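## Task

Shut down the bench using this record: B38, a white assay plate at deck spot N1, is STORE; B83, a black assay plate at N3, is DISCARD. Check that the STORE plate's lid is on and seated all the way down, then place the plate in the drawer of cooler CD, lying flat within one slot's locators with its long edge running across the drawer. Close CD's drawer completely; its lamp stays lit until it is shut. Put the DISCARD plate into the yellow waste bin W1. Latch the tip box lid by pressing its front edge fully down. Inspect tip rack TR up close: if it is empty, put it in the blue clean-plastics bin W2; if any tips remain, it must sit flat within the locators of its home nest H1. Labware may be released once it is wholly inside a bin, and every bin must end upright on the bench. Putting any plate not marked DISCARD into a bin fails the job. Plates not in the record must stay exactly as they were. CD's housing must end no more than about a finger's width from its start, neither rotated nor tipped. The tip box must end level on the bench mat with its insert clicked in. Nothing counts if only the gripper is holding it in place: release everything and move away (contact with DONE or its housing is allowed). Then press the green DONE key once until it catches, and only if everything you had to change is correct.

## Robot and tools

Robot: one six-joint arm with a two-finger parallel gripper, working over a bench. Stations: the tip box TB1 sits between the DONE key and blue bin W2, and the tip rack TR looks much like it. CD, the tip box and both bins are loose, so they slide if pushed. DONE is a green key that must be pushed until it catches. Loose items may occasionally get a small push from outside. Never knock or place anything off the table.

Joint order. Every row and every per-joint list in a result uses this order: forearm roll, shoulder, elbow, waist, wrist roll, wrist pitch. Trust this order only.

A row is 9 numbers, each in [-1, 1]: six joint values in the order above, then gripper position, gripper force_limit, gripper speed. The joint values are offsets, not poses. Each is scaled: 1.0 equals 1.983 rad for waist and shoulder, 2.38 rad for elbow, 2.975 rad for forearm roll, wrist pitch and wrist roll. Stated joint ranges (rad): waist -3.491 to 3.491, shoulder -3.140 to 3.140, elbow -1.187 to 4.328, forearm roll -3.316 to 3.316, wrist pitch -3.140 to 3.140, wrist roll -3.927 to 3.927; real ends may differ by 0.010 rad. Asking a joint more than 0.010 rad outward past its end refuses that action; if the first action of a call is refused or any action is malformed, nothing in the call runs. A joint pushed to its real end stops there and the result may say "joint sent to its limit".

Gripper numbers are absolute settings, not offsets. position: +1 fully open (140 mm), about -0.8 where the pads touch, -1 closes until blocked. force_limit: roughly 14 N at -1, 60 N at 0, 107 N at +1 (parts up to 40 mm wide). speed: about 30 mm/s at -1, 140 at 0, 250 at +1. Fingers point along the gripper's +z and close along its y. Closing pushes the fingertips about 24 mm farther from the arm, so leave room above surfaces.

execute_actions(actions): a list of actions; each action is a table of up to 15 rows, one row per 1/30 s step, and a shorter table repeats its last row to fill 15 steps. Offsets in every row of an action are from the joint angles at that action's start (for the first action, the angles last reported). An empty list just returns state and images.

move(target, speed, blocking): target is one 9-number row; its joint offsets count from the "Joint positions" of the most recent result showing them. All joints share one timed path (0.5 to 10 s, cut off at 10 s), so the hand traces a curve and does not avoid obstacles. speed, 0.01 to 2 rad/s (default 0.5), caps the joint with farthest to travel. Gripper values are applied at the start. blocking=false returns after 0.5 s while motion continues; then only wait or stop are accepted until a result shows the move ended. The result adds a "move:" line: outcome (done, off_target, moving, held, fault), limits=held or limits=none, and the joint farthest from target. After held steps the arm can suddenly move fast.

wait(seconds): 0 to 10; holds the last command and lets a running move continue. stop(): brakes a running move; it needs room, and the fingers keep moving. zoom_image(camera, region): camera is cam_high, cam_low or cam_wrist; region [x0, y0, x1, y1] in pixels of that camera's last 504x504 image, at most 504 by 504, origin top-left. Use it to check TR for tips. finished_scene(scene): ends the current scene, given its number; irreversible.

Results: end_effector_position (m) and end_effector_quat_wxyz in the scene frame, origin on the table below the arm base, +z up, +y left when facing +x; the base may be tilted and the reported position drifts at long reach. The position is the midpoint between closed pads; fingertips extend about 33 mm past it closed, 9 mm open. Joint positions (rad), Joint velocities (rad/s), Joint targets (current drive goals, may change on their own). object_status: 0 moving, 1 blocked while opening, 2 blocked while closing (a grip), 3 reached position or pads met. position_measured is in counts: 3 open, 230 pads together. To squeeze harder during status 2, raise force_limit and nudge position between -1 and -0.98. Flange force is noisy, includes held weight, may read "no reading". "joint command not followed" means the clearance check altered targets.

Motion limits: drive speeds 2.62 (waist, shoulder), 3.14 (elbow), 3.93 (wrist joints) rad/s with 0.5 s ramp-up; targets stay within 0.805/0.966/1.21 rad of measured angles, and hand target jumps over 70 mm are scaled down, so big moves need several actions.

Avoid faults: the arm is stiff, so aim only slightly past contact and approach slowly. Torque at 142 N m (waist, shoulder, elbow) or 35.6 N m (wrist joints), or 150 N external force, halts the arm for 10 s and skips the rest of the call. Holding loads heats motors; a MOTOR HOT warning precedes an OVER-TEMPERATURE FAULT brake. Don't drop or slam objects.

Each tool is called after ">>>" as a command line: name --argument value for each argument, lists and objects as JSON in quotes; but a table of rows of numbers goes row by row, as --pt "numbers of a row", without its own name.

## Session

>>> execute_actions --actions '[]'

Scene clock: 0.00 s.
end_effector_position=(+0.6093, -0.2414, +0.1802) position_measured=3 object_status=3 end_effector_quat_wxyz=(-0.131, +0.840, -0.399, +0.344)
Joint names: [forearm roll, shoulder, elbow, waist, wrist roll, wrist pitch]
Joint positions: [-0.917 -0.205 -0.372 -0.604  1.778 -0.552]
Joint velocities: [ 0. -0. -0.  0. -0. -0.]
Flange force (N, the push that the arm receives, along the gripper's own x y z axes): no reading
Joint targets: [-0.917 -0.205 -0.372 -0.604 1.778 -0.552]

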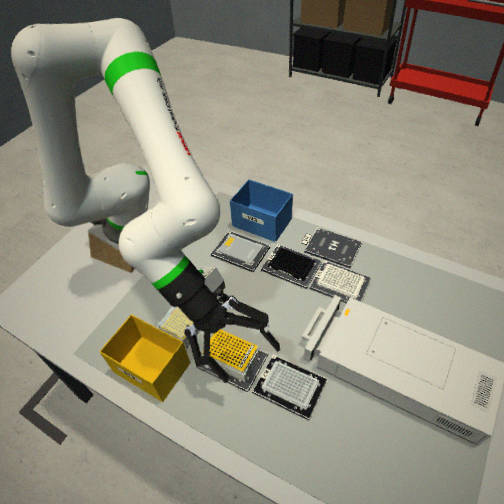

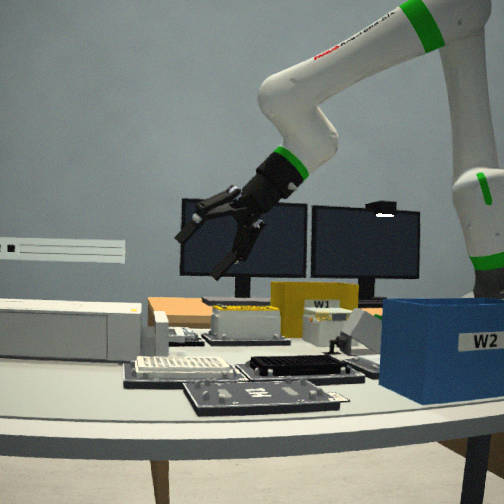

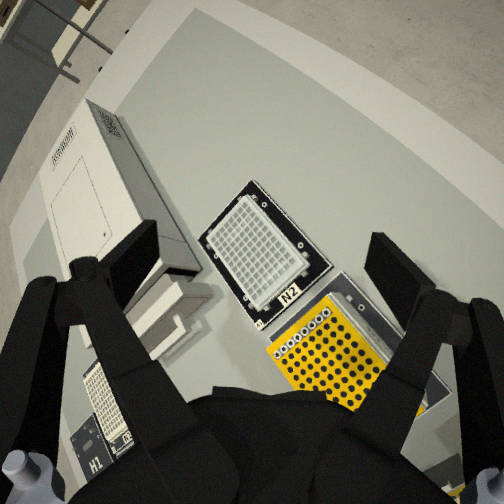

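>>> move --target '[0.4182,-0.1988,-0.1338,0.9289,-0.9,-0.2767,1,0,0]' --speed 1.0

>>> move --target '[0,0,0,0,-0.7,0,1,0,0]' --speed 1.2

Scene clock: 11.67 s.
end_effector_position=(+0.3354, +0.1752, +0.2025) position_measured=3 object_status=3 end_effector_quat_wxyz=(+0.002, +0.850, -0.527, -0.002)
Joint names: [forearm roll, shoulder, elbow, waist, wrist roll, wrist pitch]
Joint positions: [ 0.327 -0.599 -0.69   1.238 -0.899 -1.375]
Joint velocities: [ 0.    -0.     0.003  0.001 -0.001  0.001]
Flange force (N, the push that the arm receives, along the gripper's own x y z axes): [2.6 7.3 -7.5]
Joint targets: [0.327 -0.599 -0.690 1.238 -0.899 -1.375]
move: done; limits=none; farthest joint: the wrist roll, 0.001 radians from its target (2.678 radians at the start)

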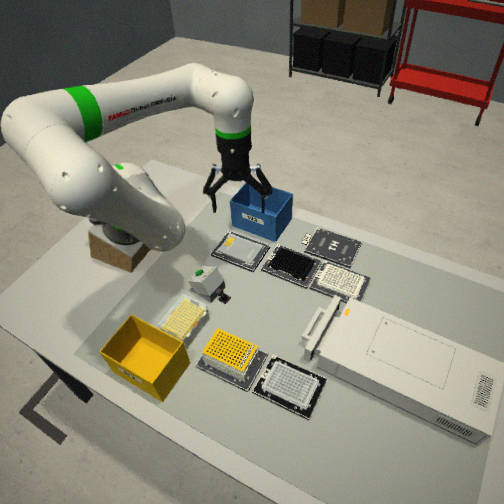

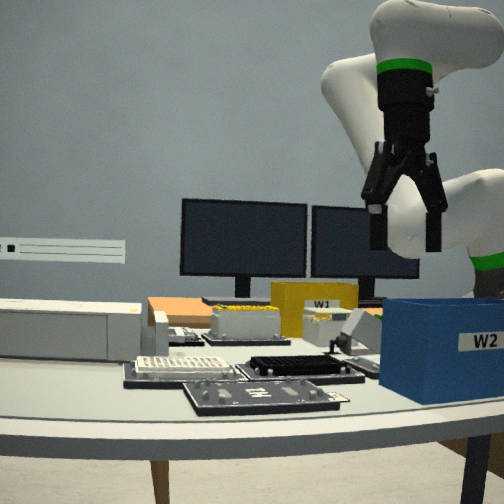

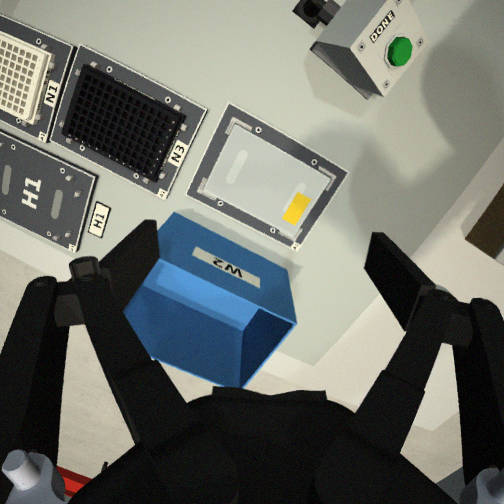

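Scene clock: 14.13 s.
end_effector_position=(+0.3354, +0.1752, +0.2025) position_measured=3 object_status=3 end_effector_quat_wxyz=(-0.003, +0.025, +1.000, -0.001)
Joint names: [forearm roll, shoulder, elbow, waist, wrist roll, wrist pitch]
Joint positions: [ 0.327 -0.599 -0.69   1.238 -2.981 -1.375]
Joint velocities: [-0.    -0.     0.001  0.    -0.     0.001]
Flange force (N, the push that the arm receives, along the gripper's own x y z axes): [0.8 -3.2 1.4]
Joint targets: [0.327 -0.599 -0.690 1.238 -2.981 -1.375]
move: done; limits=none; farthest joint: the waist, 0.000 radians from its target (0.000 radians at the start)

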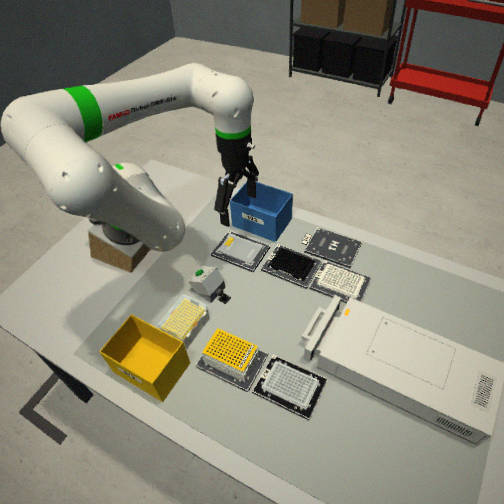

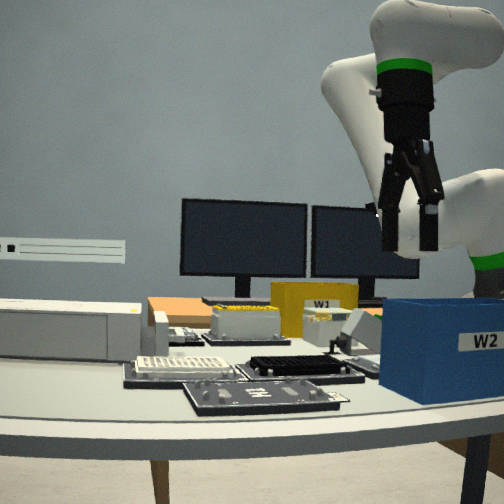

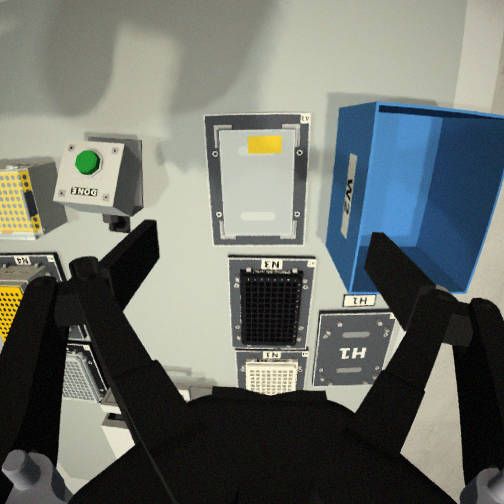

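>>> move --target '[0.0084,0.0727,-0.0774,-0.0857,0.019,0.1222,0.5,0,0]' --speed 0.4

Scene clock: 23.53 s.
end_effector_position=(+0.3337, +0.1688, +0.0897) position_measured=66 object_status=3 end_effector_quat_wxyz=(-0.003, +0.022, +1.000, -0.001)
Joint names: [forearm roll, shoulder, elbow, waist, wrist roll, wrist pitch]
Joint positions: [ 0.352 -0.455 -0.874  1.068 -2.925 -1.012]
Joint velocities: [ 0.001  0.     0.    -0.001  0.     0.002]
Flange force (N, the push that the arm receives, along the gripper's own x y z axes): [-3.7 2.6 -3.3]
Joint targets: [0.352 -0.455 -0.874 1.068 -2.925 -1.011]
move: done; limits=none; farthest joint: the waist, 0.000 radians from its target (0.170 radians at the start)

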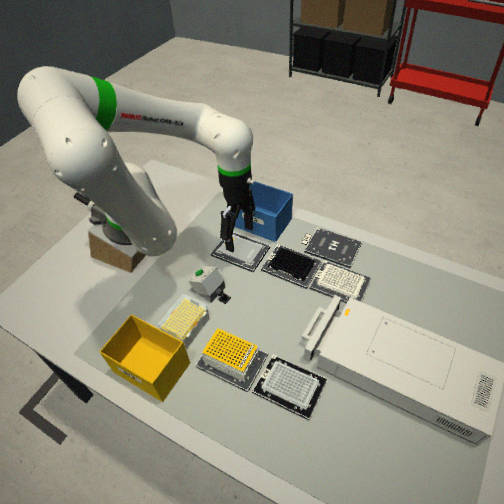

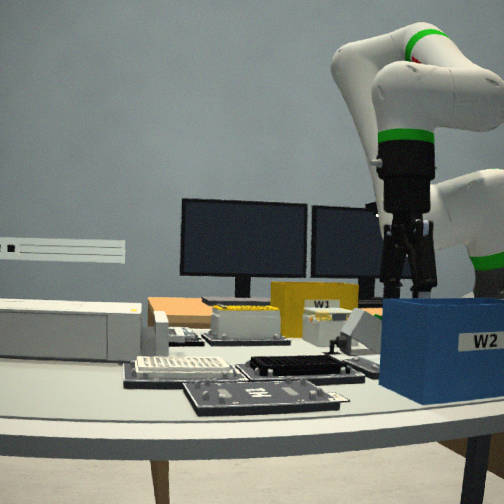

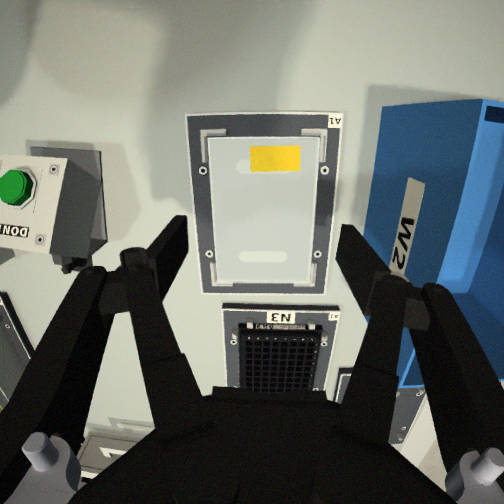

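>>> move --target '[0.0112,0.044,-0.0244,-0.0209,-0.0067,0.0499,0.5,0,0]' --speed 0.12

>>> move --target '[0,0,0,0,0,0,-1,-0.4,-0.6]'

Scene clock: 34.17 s.
end_effector_position=(+0.3296, +0.1695, +0.0482) position_measured=66 object_status=3 end_effector_quat_wxyz=(-0.003, +0.021, +1.000, -0.001)
Joint names: [forearm roll, shoulder, elbow, waist, wrist roll, wrist pitch]
Joint positions: [ 0.386 -0.368 -0.932  1.027 -2.945 -0.863]
Joint velocities: [-0.     0.001  0.    -0.001  0.    -0.   ]
Flange force (N, the push that the arm receives, along the gripper's own x y z axes): [2.2 -2.4 -8.6]
Joint targets: [0.386 -0.368 -0.932 1.027 -2.945 -0.863]
move: done; limits=none; farthest joint: the waist, 0.000 radians from its target (0.041 radians at the start)

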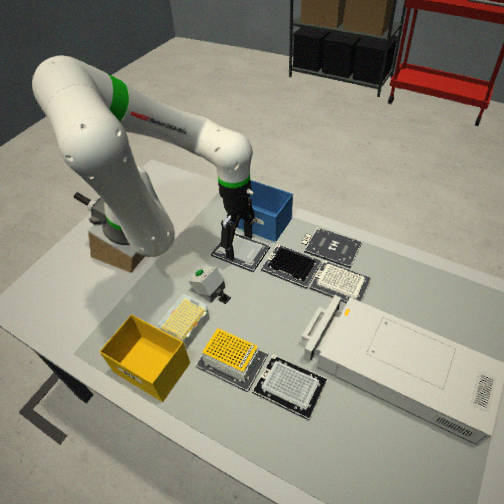

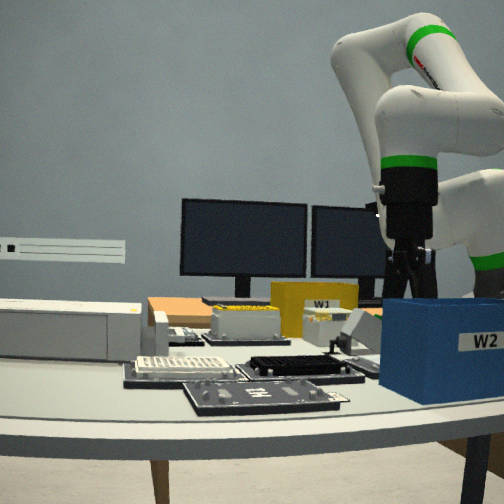

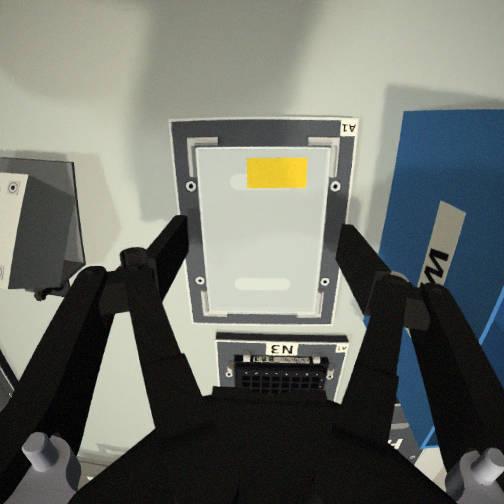

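Scene clock: 34.70 s.
end_effector_position=(+0.3296, +0.1695, +0.0482) position_measured=102 object_status=2 end_effector_quat_wxyz=(-0.003, +0.020, +1.000, -0.001)
Joint names: [forearm roll, shoulder, elbow, waist, wrist roll, wrist pitch]
Joint positions: [ 0.386 -0.368 -0.932  1.027 -2.945 -0.863]
Joint velocities: [ 0.001 -0.    -0.001  0.    -0.     0.001]
Flange force (N, the push that the arm receives, along the gripper's own x y z axes): [13.3 -6.8 -45.9]
Joint targets: [0.386 -0.368 -0.932 1.027 -2.945 -0.863]
move: done; limits=none; farthest joint: the waist, 0.000 radians from its target (0.000 radians at the start)

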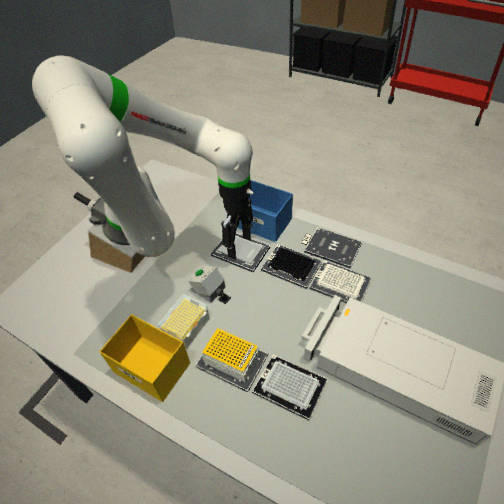

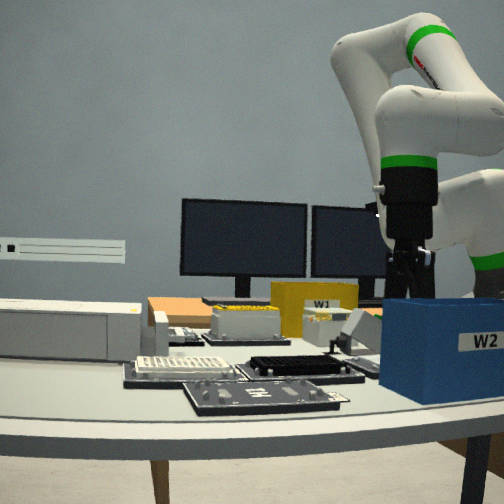

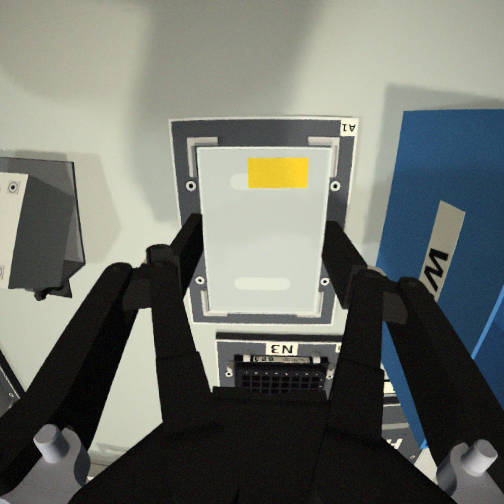

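>>> move --target '[-0.0056,-0.022,0.0122,0.0105,0.0033,-0.025,-1,-0.4,-0.6]' --speed 0.06

Scene clock: 37.63 s.
end_effector_position=(+0.3324, +0.1697, +0.0688) position_measured=103 object_status=2 end_effector_quat_wxyz=(-0.002, +0.021, +1.000, -0.001)
Joint names: [forearm roll, shoulder, elbow, waist, wrist roll, wrist pitch]
Joint positions: [ 0.369 -0.411 -0.903  1.047 -2.935 -0.937]
Joint velocities: [-0.001 -0.001  0.002  0.     0.002 -0.003]
Flange force (N, the push that the arm receives, along the gripper's own x y z axes): [-2.7 2.7 -0.5]
Joint targets: [0.369 -0.411 -0.903 1.047 -2.935 -0.938]
move: done; limits=none; farthest joint: the waist, 0.000 radians from its target (0.021 radians at the start)

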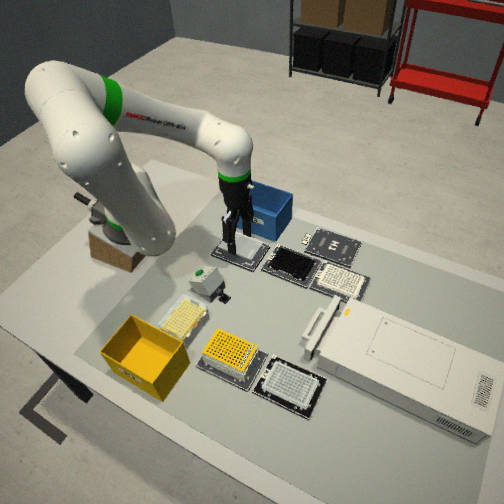

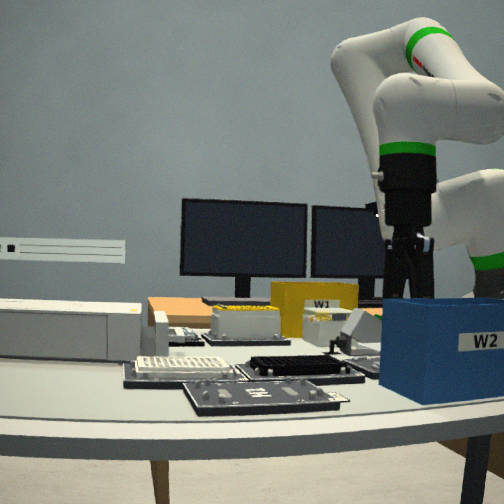

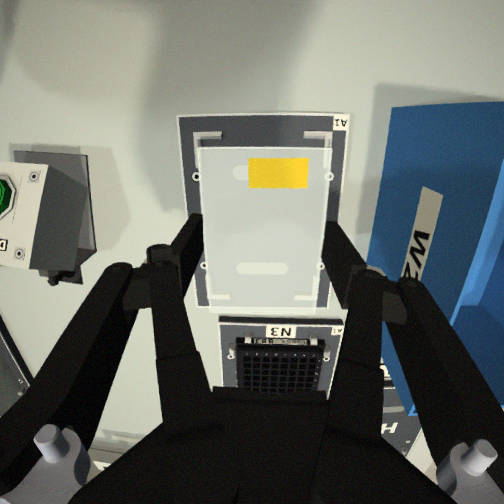

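>>> move --target '[-0.0671,0.3558,0.4511,-0.2863,0.2296,-0.071,-1,-0.4,-0.6]' --speed 0.5

>>> zoom_image --camera "cam_wrist" --region '[150, 100, 380, 340]'

Scene clock: 46.53 s.
end_effector_position=(+0.6838, +0.1907, +0.0979) position_measured=103 object_status=2 end_effector_quat_wxyz=(-0.003, +0.040, +0.999, -0.001)
Joint names: [forearm roll, shoulder, elbow, waist, wrist roll, wrist pitch]
Joint positions: [ 0.17   0.294  0.17   0.48  -2.252 -1.149]
Joint velocities: [-0.001  0.001  0.001 -0.001  0.002 -0.   ]
Flange force (N, the push that the arm receives, along the gripper's own x y z axes): [2.9 0.4 -2.2]
Joint targets: [0.170 0.294 0.170 0.480 -2.252 -1.149]
move: done; limits=none; farthest joint: the waist, 0.000 radians from its target (0.568 radians at the start)

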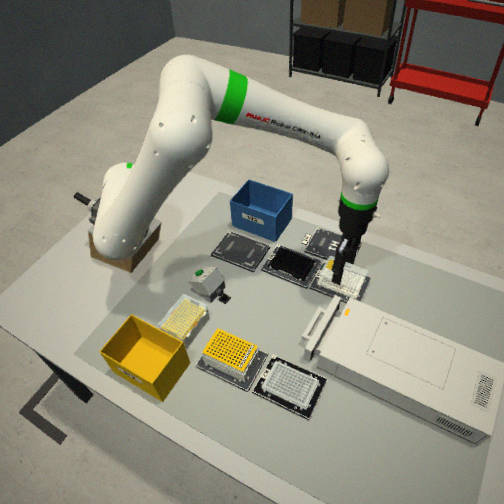

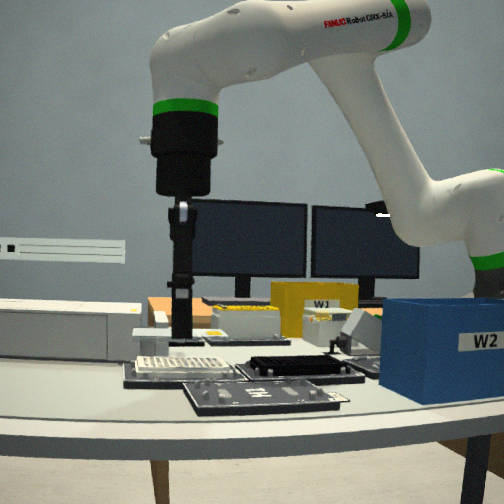

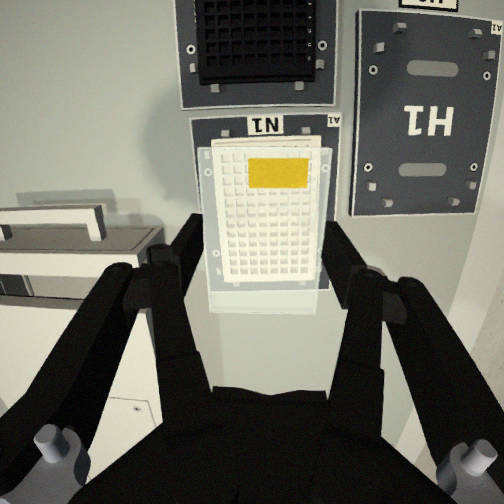

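Region (150, 100, 380, 340) of cam_wrist's 504x504 image, scaled by 2.100, with more detail than that image has; it fills the left 483 columns of this view, and the rest is white.

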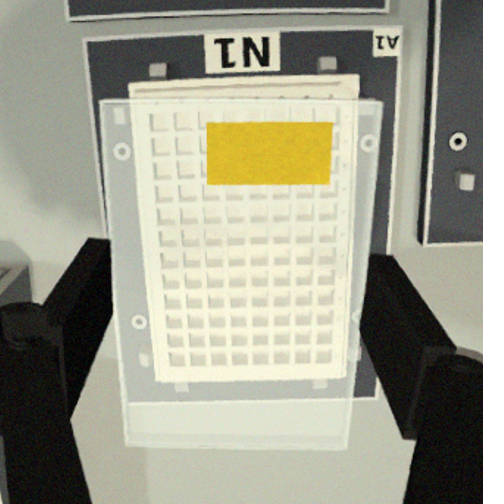

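>>> execute_actions --actions '[]'

Scene clock: 62.40 s.
end_effector_position=(+0.6838, +0.1907, +0.0979) position_measured=103 object_status=2 end_effector_quat_wxyz=(-0.003, +0.040, +0.999, -0.001)
Joint names: [forearm roll, shoulder, elbow, waist, wrist roll, wrist pitch]
Joint positions: [ 0.17   0.294  0.17   0.48  -2.252 -1.149]
Joint velocities: [-0.    -0.    -0.001 -0.    -0.    -0.   ]
Flange force (N, the push that the arm receives, along the gripper's own x y z axes): [5.7 0.4 -4.0]
Joint targets: [0.170 0.294 0.170 0.480 -2.252 -1.149]

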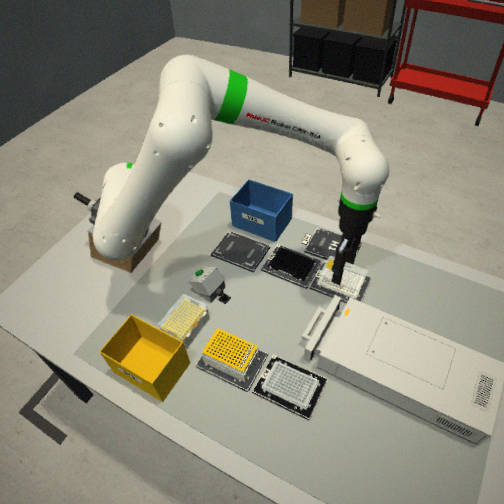

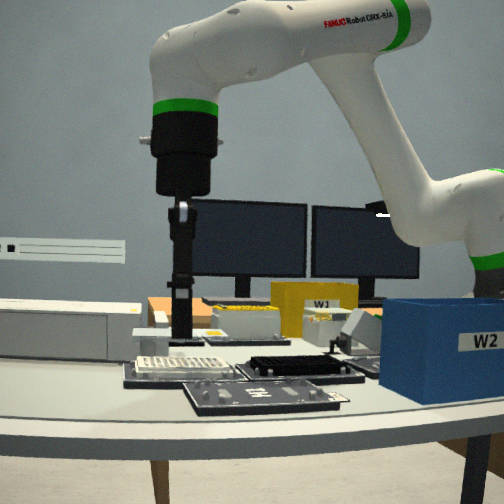

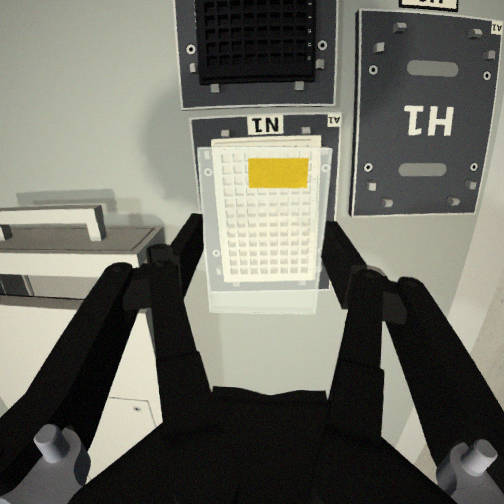

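>>> move --target '[0.0013, 0.0167, -0.0086, -0.0008, 0.0108, 0.0178, -1, -0.4, 0]' --speed 0.15

Scene clock: 74.97 s.
end_effector_position=(+0.6836, +0.1948, +0.0697) position_measured=103 object_status=2 end_effector_quat_wxyz=(-0.003, +0.020, +1.000, -0.001)
Joint names: [forearm roll, shoulder, elbow, waist, wrist roll, wrist pitch]
Joint positions: [ 0.173  0.327  0.15   0.478 -2.22  -1.096]
Joint velocities: [ 0.     0.001  0.    -0.     0.     0.003]
Flange force (N, the push that the arm receives, along the gripper's own x y z axes): [5.8 -3.3 -1.8]
Joint targets: [0.173 0.327 0.150 0.478 -2.220 -1.096]
move: done; limits=none; farthest joint: the waist, 0.000 radians from its target (0.001 radians at the start)

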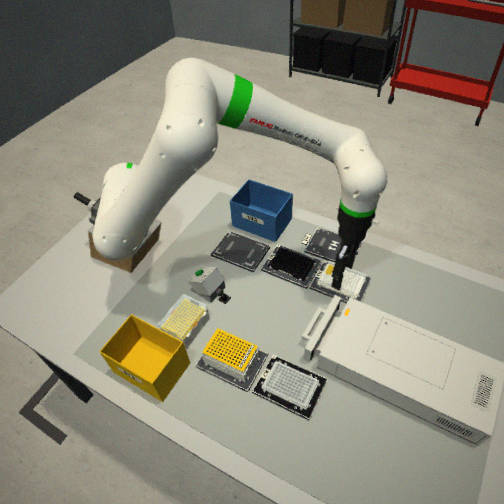

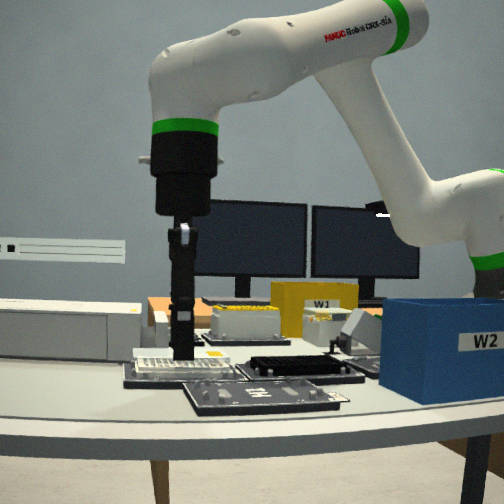

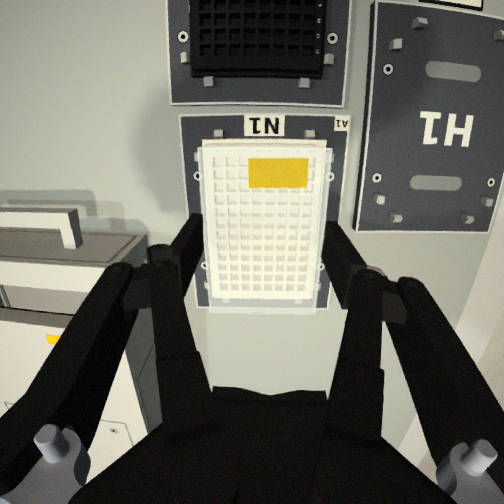

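>>> zoom_image --camera "cam_wrist" --region '[160, 100, 370, 330]'

Region (160, 100, 370, 330) of cam_wrist's 504x504 image, scaled by 2.191, with more detail than that image has; it fills the left 460 columns of this view, and the rest is white.

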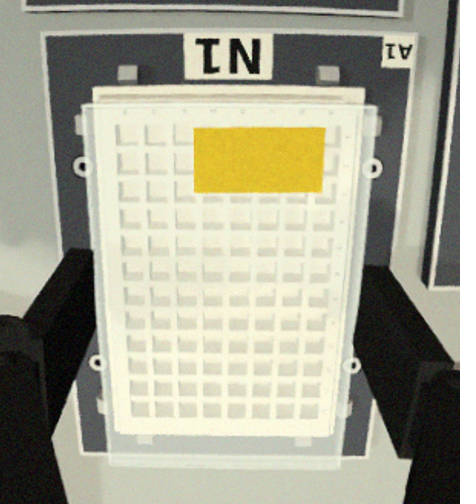

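>>> move --target '[0.0006, -0.0003, -0.0094, 0.0011, -0.0024, 0.0072, -1, -0.4, 0]' --speed 0.08

>>> zoom_image --camera "cam_wrist" --region '[160, 100, 370, 330]'

Scene clock: 88.27 s.
end_effector_position=(+0.6789, +0.1953, +0.0618) position_measured=103 object_status=2 end_effector_quat_wxyz=(-0.003, +0.020, +1.000, -0.000)
Joint names: [forearm roll, shoulder, elbow, waist, wrist roll, wrist pitch]
Joint positions: [ 0.175  0.327  0.128  0.48  -2.227 -1.074]
Joint velocities: [ 0.     0.    -0.002  0.     0.001  0.001]
Flange force (N, the push that the arm receives, along the gripper's own x y z axes): [3.6 -0.1 -2.5]
Joint targets: [0.175 0.327 0.127 0.480 -2.227 -1.074]
move: done; limits=none; farthest joint: the waist, 0.000 radians from its target (0.002 radians at the start)

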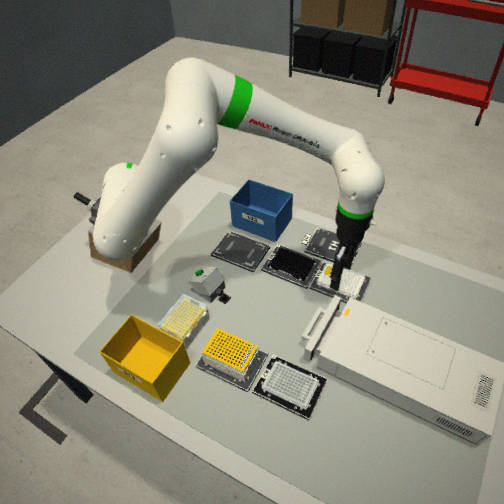

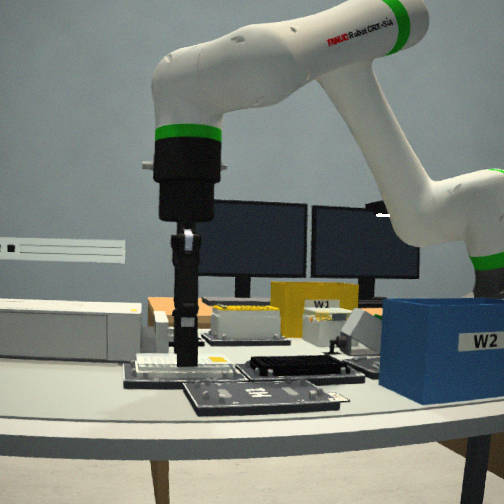

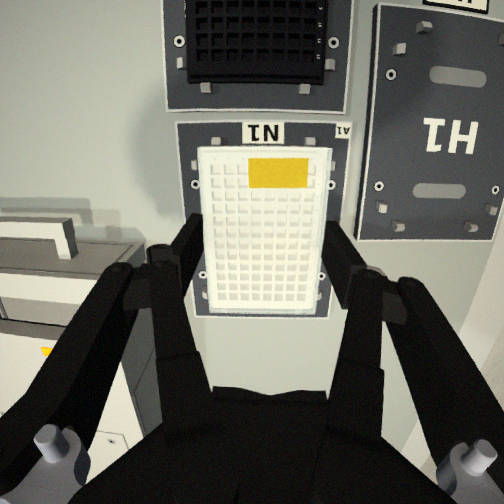

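Region (160, 100, 370, 330) of cam_wrist's 504x504 image, scaled by 2.191, with more detail than that image has; it fills the left 460 columns of this view, and the rest is white.

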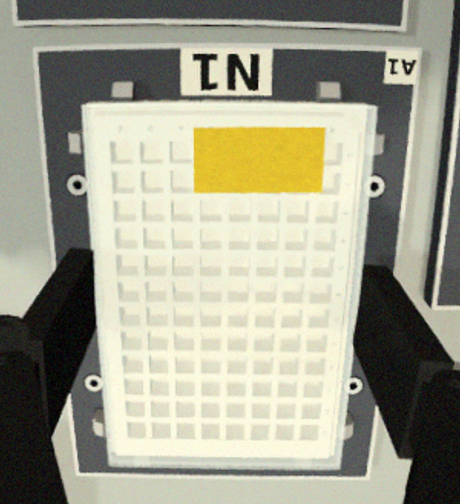

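>>> move --target '[0.0003, 0.0032, -0.0011, -0.0013, 0.0, 0.003, -1, -0.4, 0]' --speed 0.04

>>> zoom_image --camera "cam_low" --region '[100, 300, 280, 400]'

Scene clock: 92.30 s.
end_effector_position=(+0.6795, +0.1946, +0.0570) position_measured=103 object_status=2 end_effector_quat_wxyz=(-0.003, +0.021, +1.000, -0.001)
Joint names: [forearm roll, shoulder, elbow, waist, wrist roll, wrist pitch]
Joint positions: [ 0.176  0.333  0.125  0.478 -2.227 -1.066]
Joint velocities: [-0.     0.002 -0.001 -0.001 -0.     0.003]
Flange force (N, the push that the arm receives, along the gripper's own x y z axes): [17.0 9.0 -55.0]
Joint targets: [0.176 0.333 0.125 0.478 -2.227 -1.066]
move: done; limits=none; farthest joint: the shoulder, 0.001 radians from its target (0.007 radians at the start)

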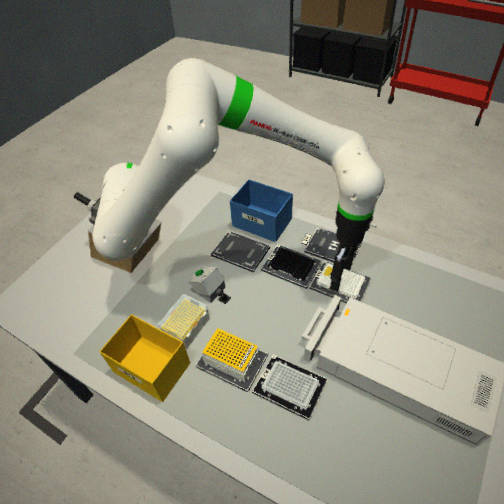

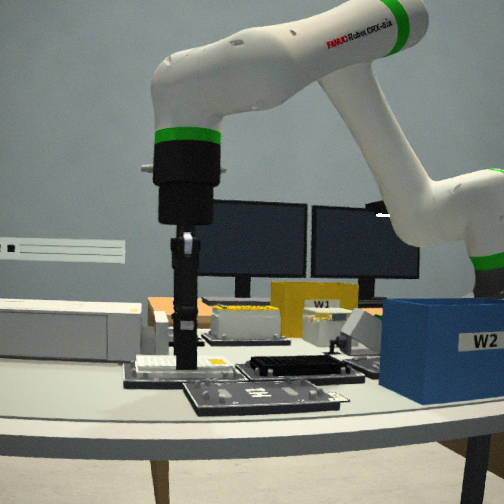

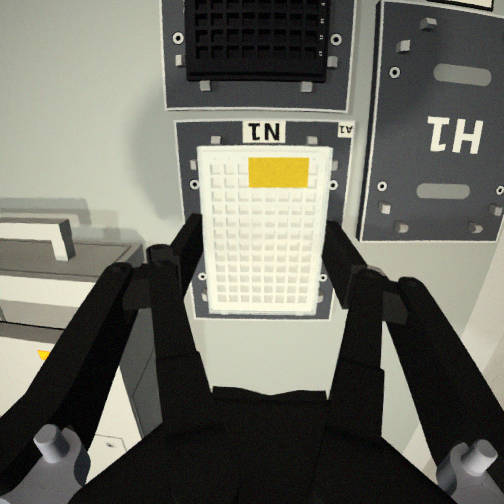

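Region (100, 300, 280, 400) of cam_low's 504x504 image, scaled by 2.800, with more detail than that image has.

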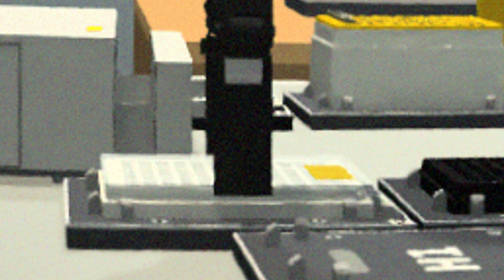

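>>> move --target '[0, -0.0006, 0.0002, 0, 0, -0.0005, 0.5, -0.4, 0]' --speed 0.04

>>> zoom_image --camera "cam_low" --region '[100, 300, 280, 400]'

>>> zoom_image --camera "cam_wrist" --region '[160, 100, 370, 330]'

Scene clock: 95.37 s.
end_effector_position=(+0.6796, +0.1944, +0.0579) position_measured=66 object_status=3 end_effector_quat_wxyz=(-0.003, +0.021, +1.000, -0.001)
Joint names: [forearm roll, shoulder, elbow, waist, wrist roll, wrist pitch]
Joint positions: [ 0.176  0.332  0.125  0.478 -2.227 -1.067]
Joint velocities: [ 0.    -0.     0.001  0.    -0.001 -0.   ]
Flange force (N, the push that the arm receives, along the gripper's own x y z axes): [0.4 0.6 -3.3]
Joint targets: [0.176 0.332 0.125 0.478 -2.227 -1.067]
move: done; limits=none; farthest joint: the waist, 0.000 radians from its target (0.000 radians at the start)

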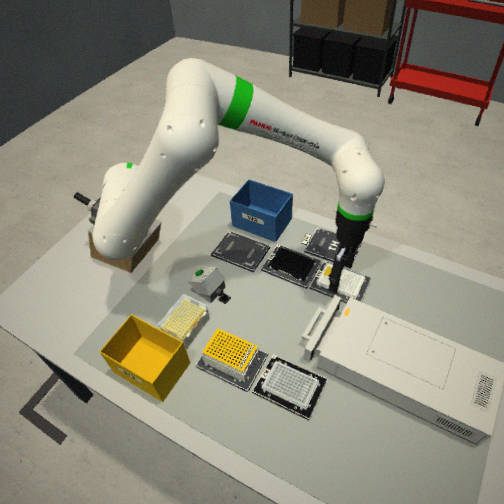

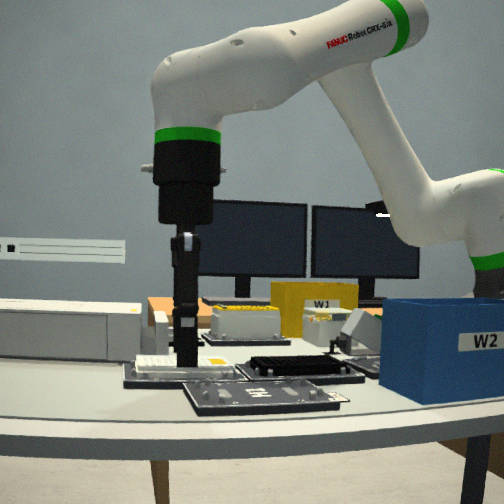

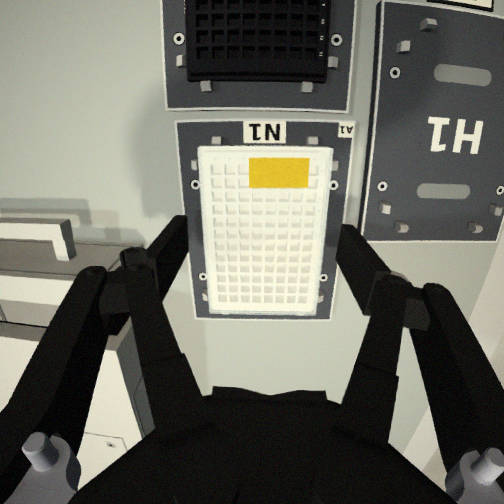

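Region (100, 300, 280, 400) of cam_low's 504x504 image, scaled by 2.800, with more detail than that image has.

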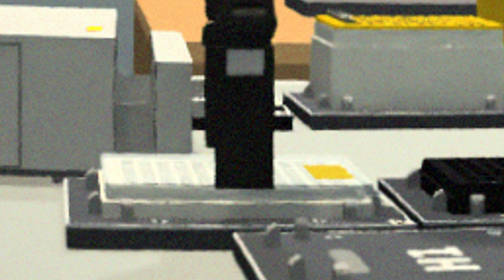

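Region (160, 100, 370, 330) of cam_wrist's 504x504 image, scaled by 2.191, with more detail than that image has; it fills the left 460 columns of this view, and the rest is white.

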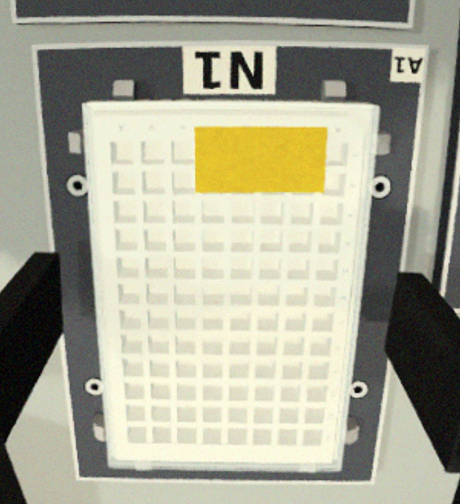

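>>> move --target '[-0.002, -0.038, 0.019, 0.008, 0, -0.04, 0.5, -0.4, 0]' --speed 0.4

>>> move --target '[-0.0575, -0.0227, 0.1273, -0.174, 0.2067, -0.1022, 0.5, -0.4, 0]' --speed 0.6

Scene clock: 103.67 s.
end_effector_position=(+0.6779, +0.1920, +0.1223) position_measured=66 object_status=3 end_effector_quat_wxyz=(-0.002, +0.024, +1.000, +0.000)
Joint names: [forearm roll, shoulder, elbow, waist, wrist roll, wrist pitch]
Joint positions: [ 0.17   0.256  0.171  0.494 -2.227 -1.186]
Joint velocities: [-0.001 -0.001 -0.     0.    -0.001 -0.001]
Flange force (N, the push that the arm receives, along the gripper's own x y z axes): [9.5 0.0 -7.5]
Joint targets: [0.170 0.256 0.171 0.494 -2.227 -1.186]
move: done; limits=none; farthest joint: the waist, 0.000 radians from its target (0.016 radians at the start)

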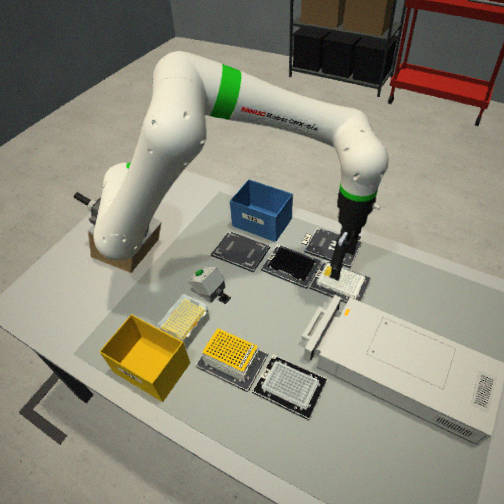

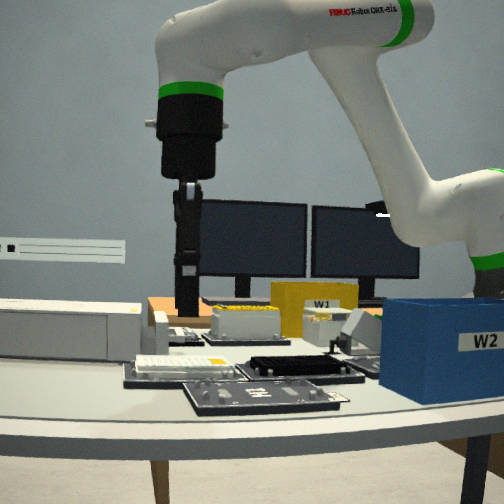

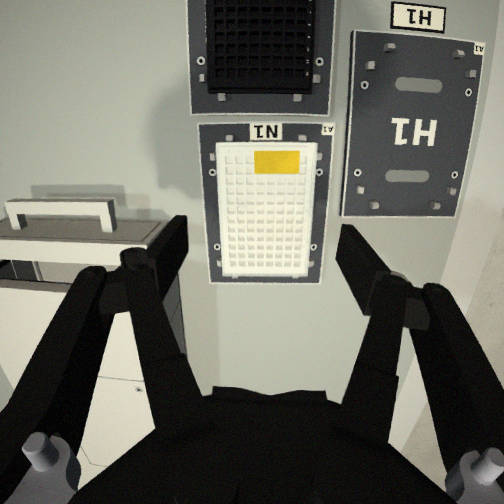

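Scene clock: 105.27 s.
end_effector_position=(+0.7193, +0.0174, +0.2512) position_measured=66 object_status=3 end_effector_quat_wxyz=(-0.003, -0.086, +0.996, +0.025)
Joint names: [forearm roll, shoulder, elbow, waist, wrist roll, wrist pitch]
Joint positions: [-0.001  0.211  0.474  0.148 -1.612 -1.49 ]
Joint velocities: [ 0.    -0.     0.001 -0.001  0.001 -0.   ]
Flange force (N, the push that the arm receives, along the gripper's own x y z axes): [5.3 2.7 -3.0]
Joint targets: [-0.001 0.211 0.474 0.148 -1.612 -1.490]
move: done; limits=none; farthest joint: the waist, 0.000 radians from its target (0.345 radians at the start)

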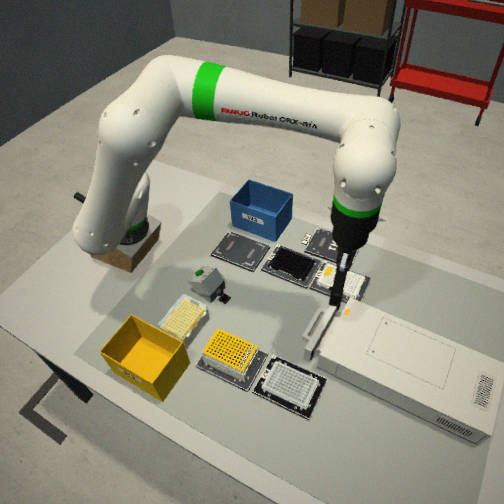

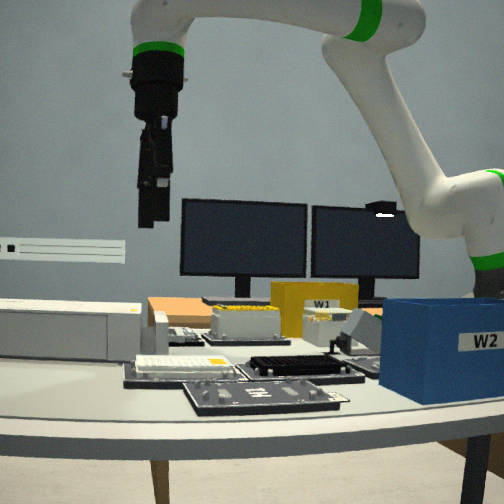

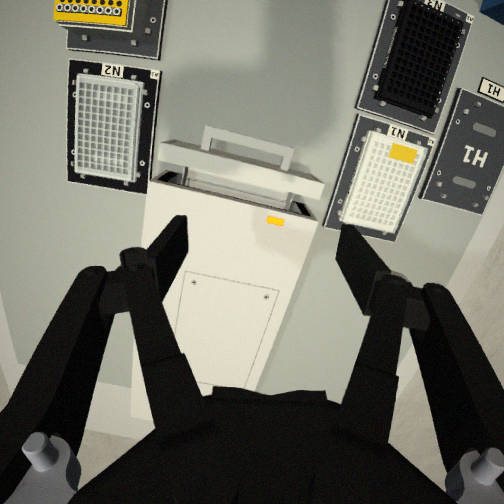

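>>> move --target '[0.0178, -0.0527, -0.1603, -0.0004, 0.4484, 0.0902, -0.41, -0.4, 0]' --speed 1.0

Scene clock: 119.87 s.
end_effector_position=(+0.6597, -0.0095, +0.1620) position_measured=181 object_status=3 end_effector_quat_wxyz=(+0.003, +0.691, -0.723, -0.002)
Joint names: [forearm roll, shoulder, elbow, waist, wrist roll, wrist pitch]
Joint positions: [ 0.052  0.107  0.092  0.148 -0.278 -1.222]
Joint velocities: [-0.    -0.    -0.001  0.     0.001 -0.   ]
Flange force (N, the push that the arm receives, along the gripper's own x y z axes): [-1.9 6.1 -1.9]
Joint targets: [0.052 0.107 0.092 0.148 -0.278 -1.222]
move: done; limits=none; farthest joint: the waist, 0.000 radians from its target (0.001 radians at the start)

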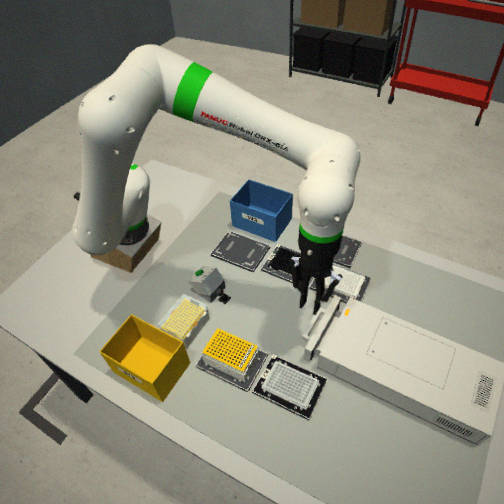

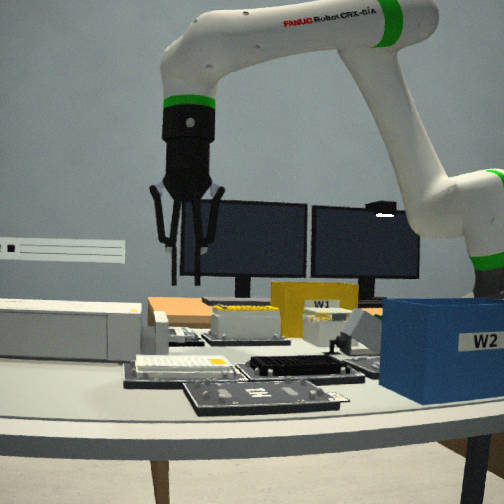

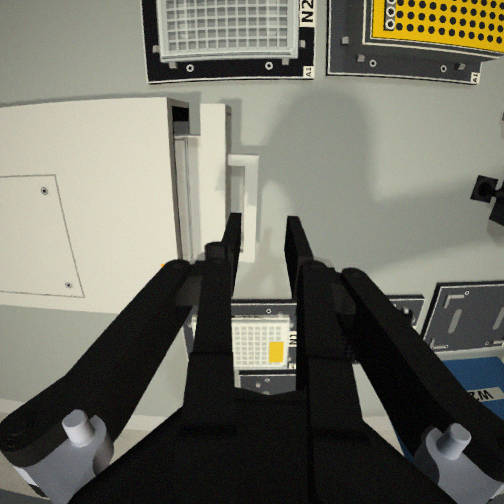

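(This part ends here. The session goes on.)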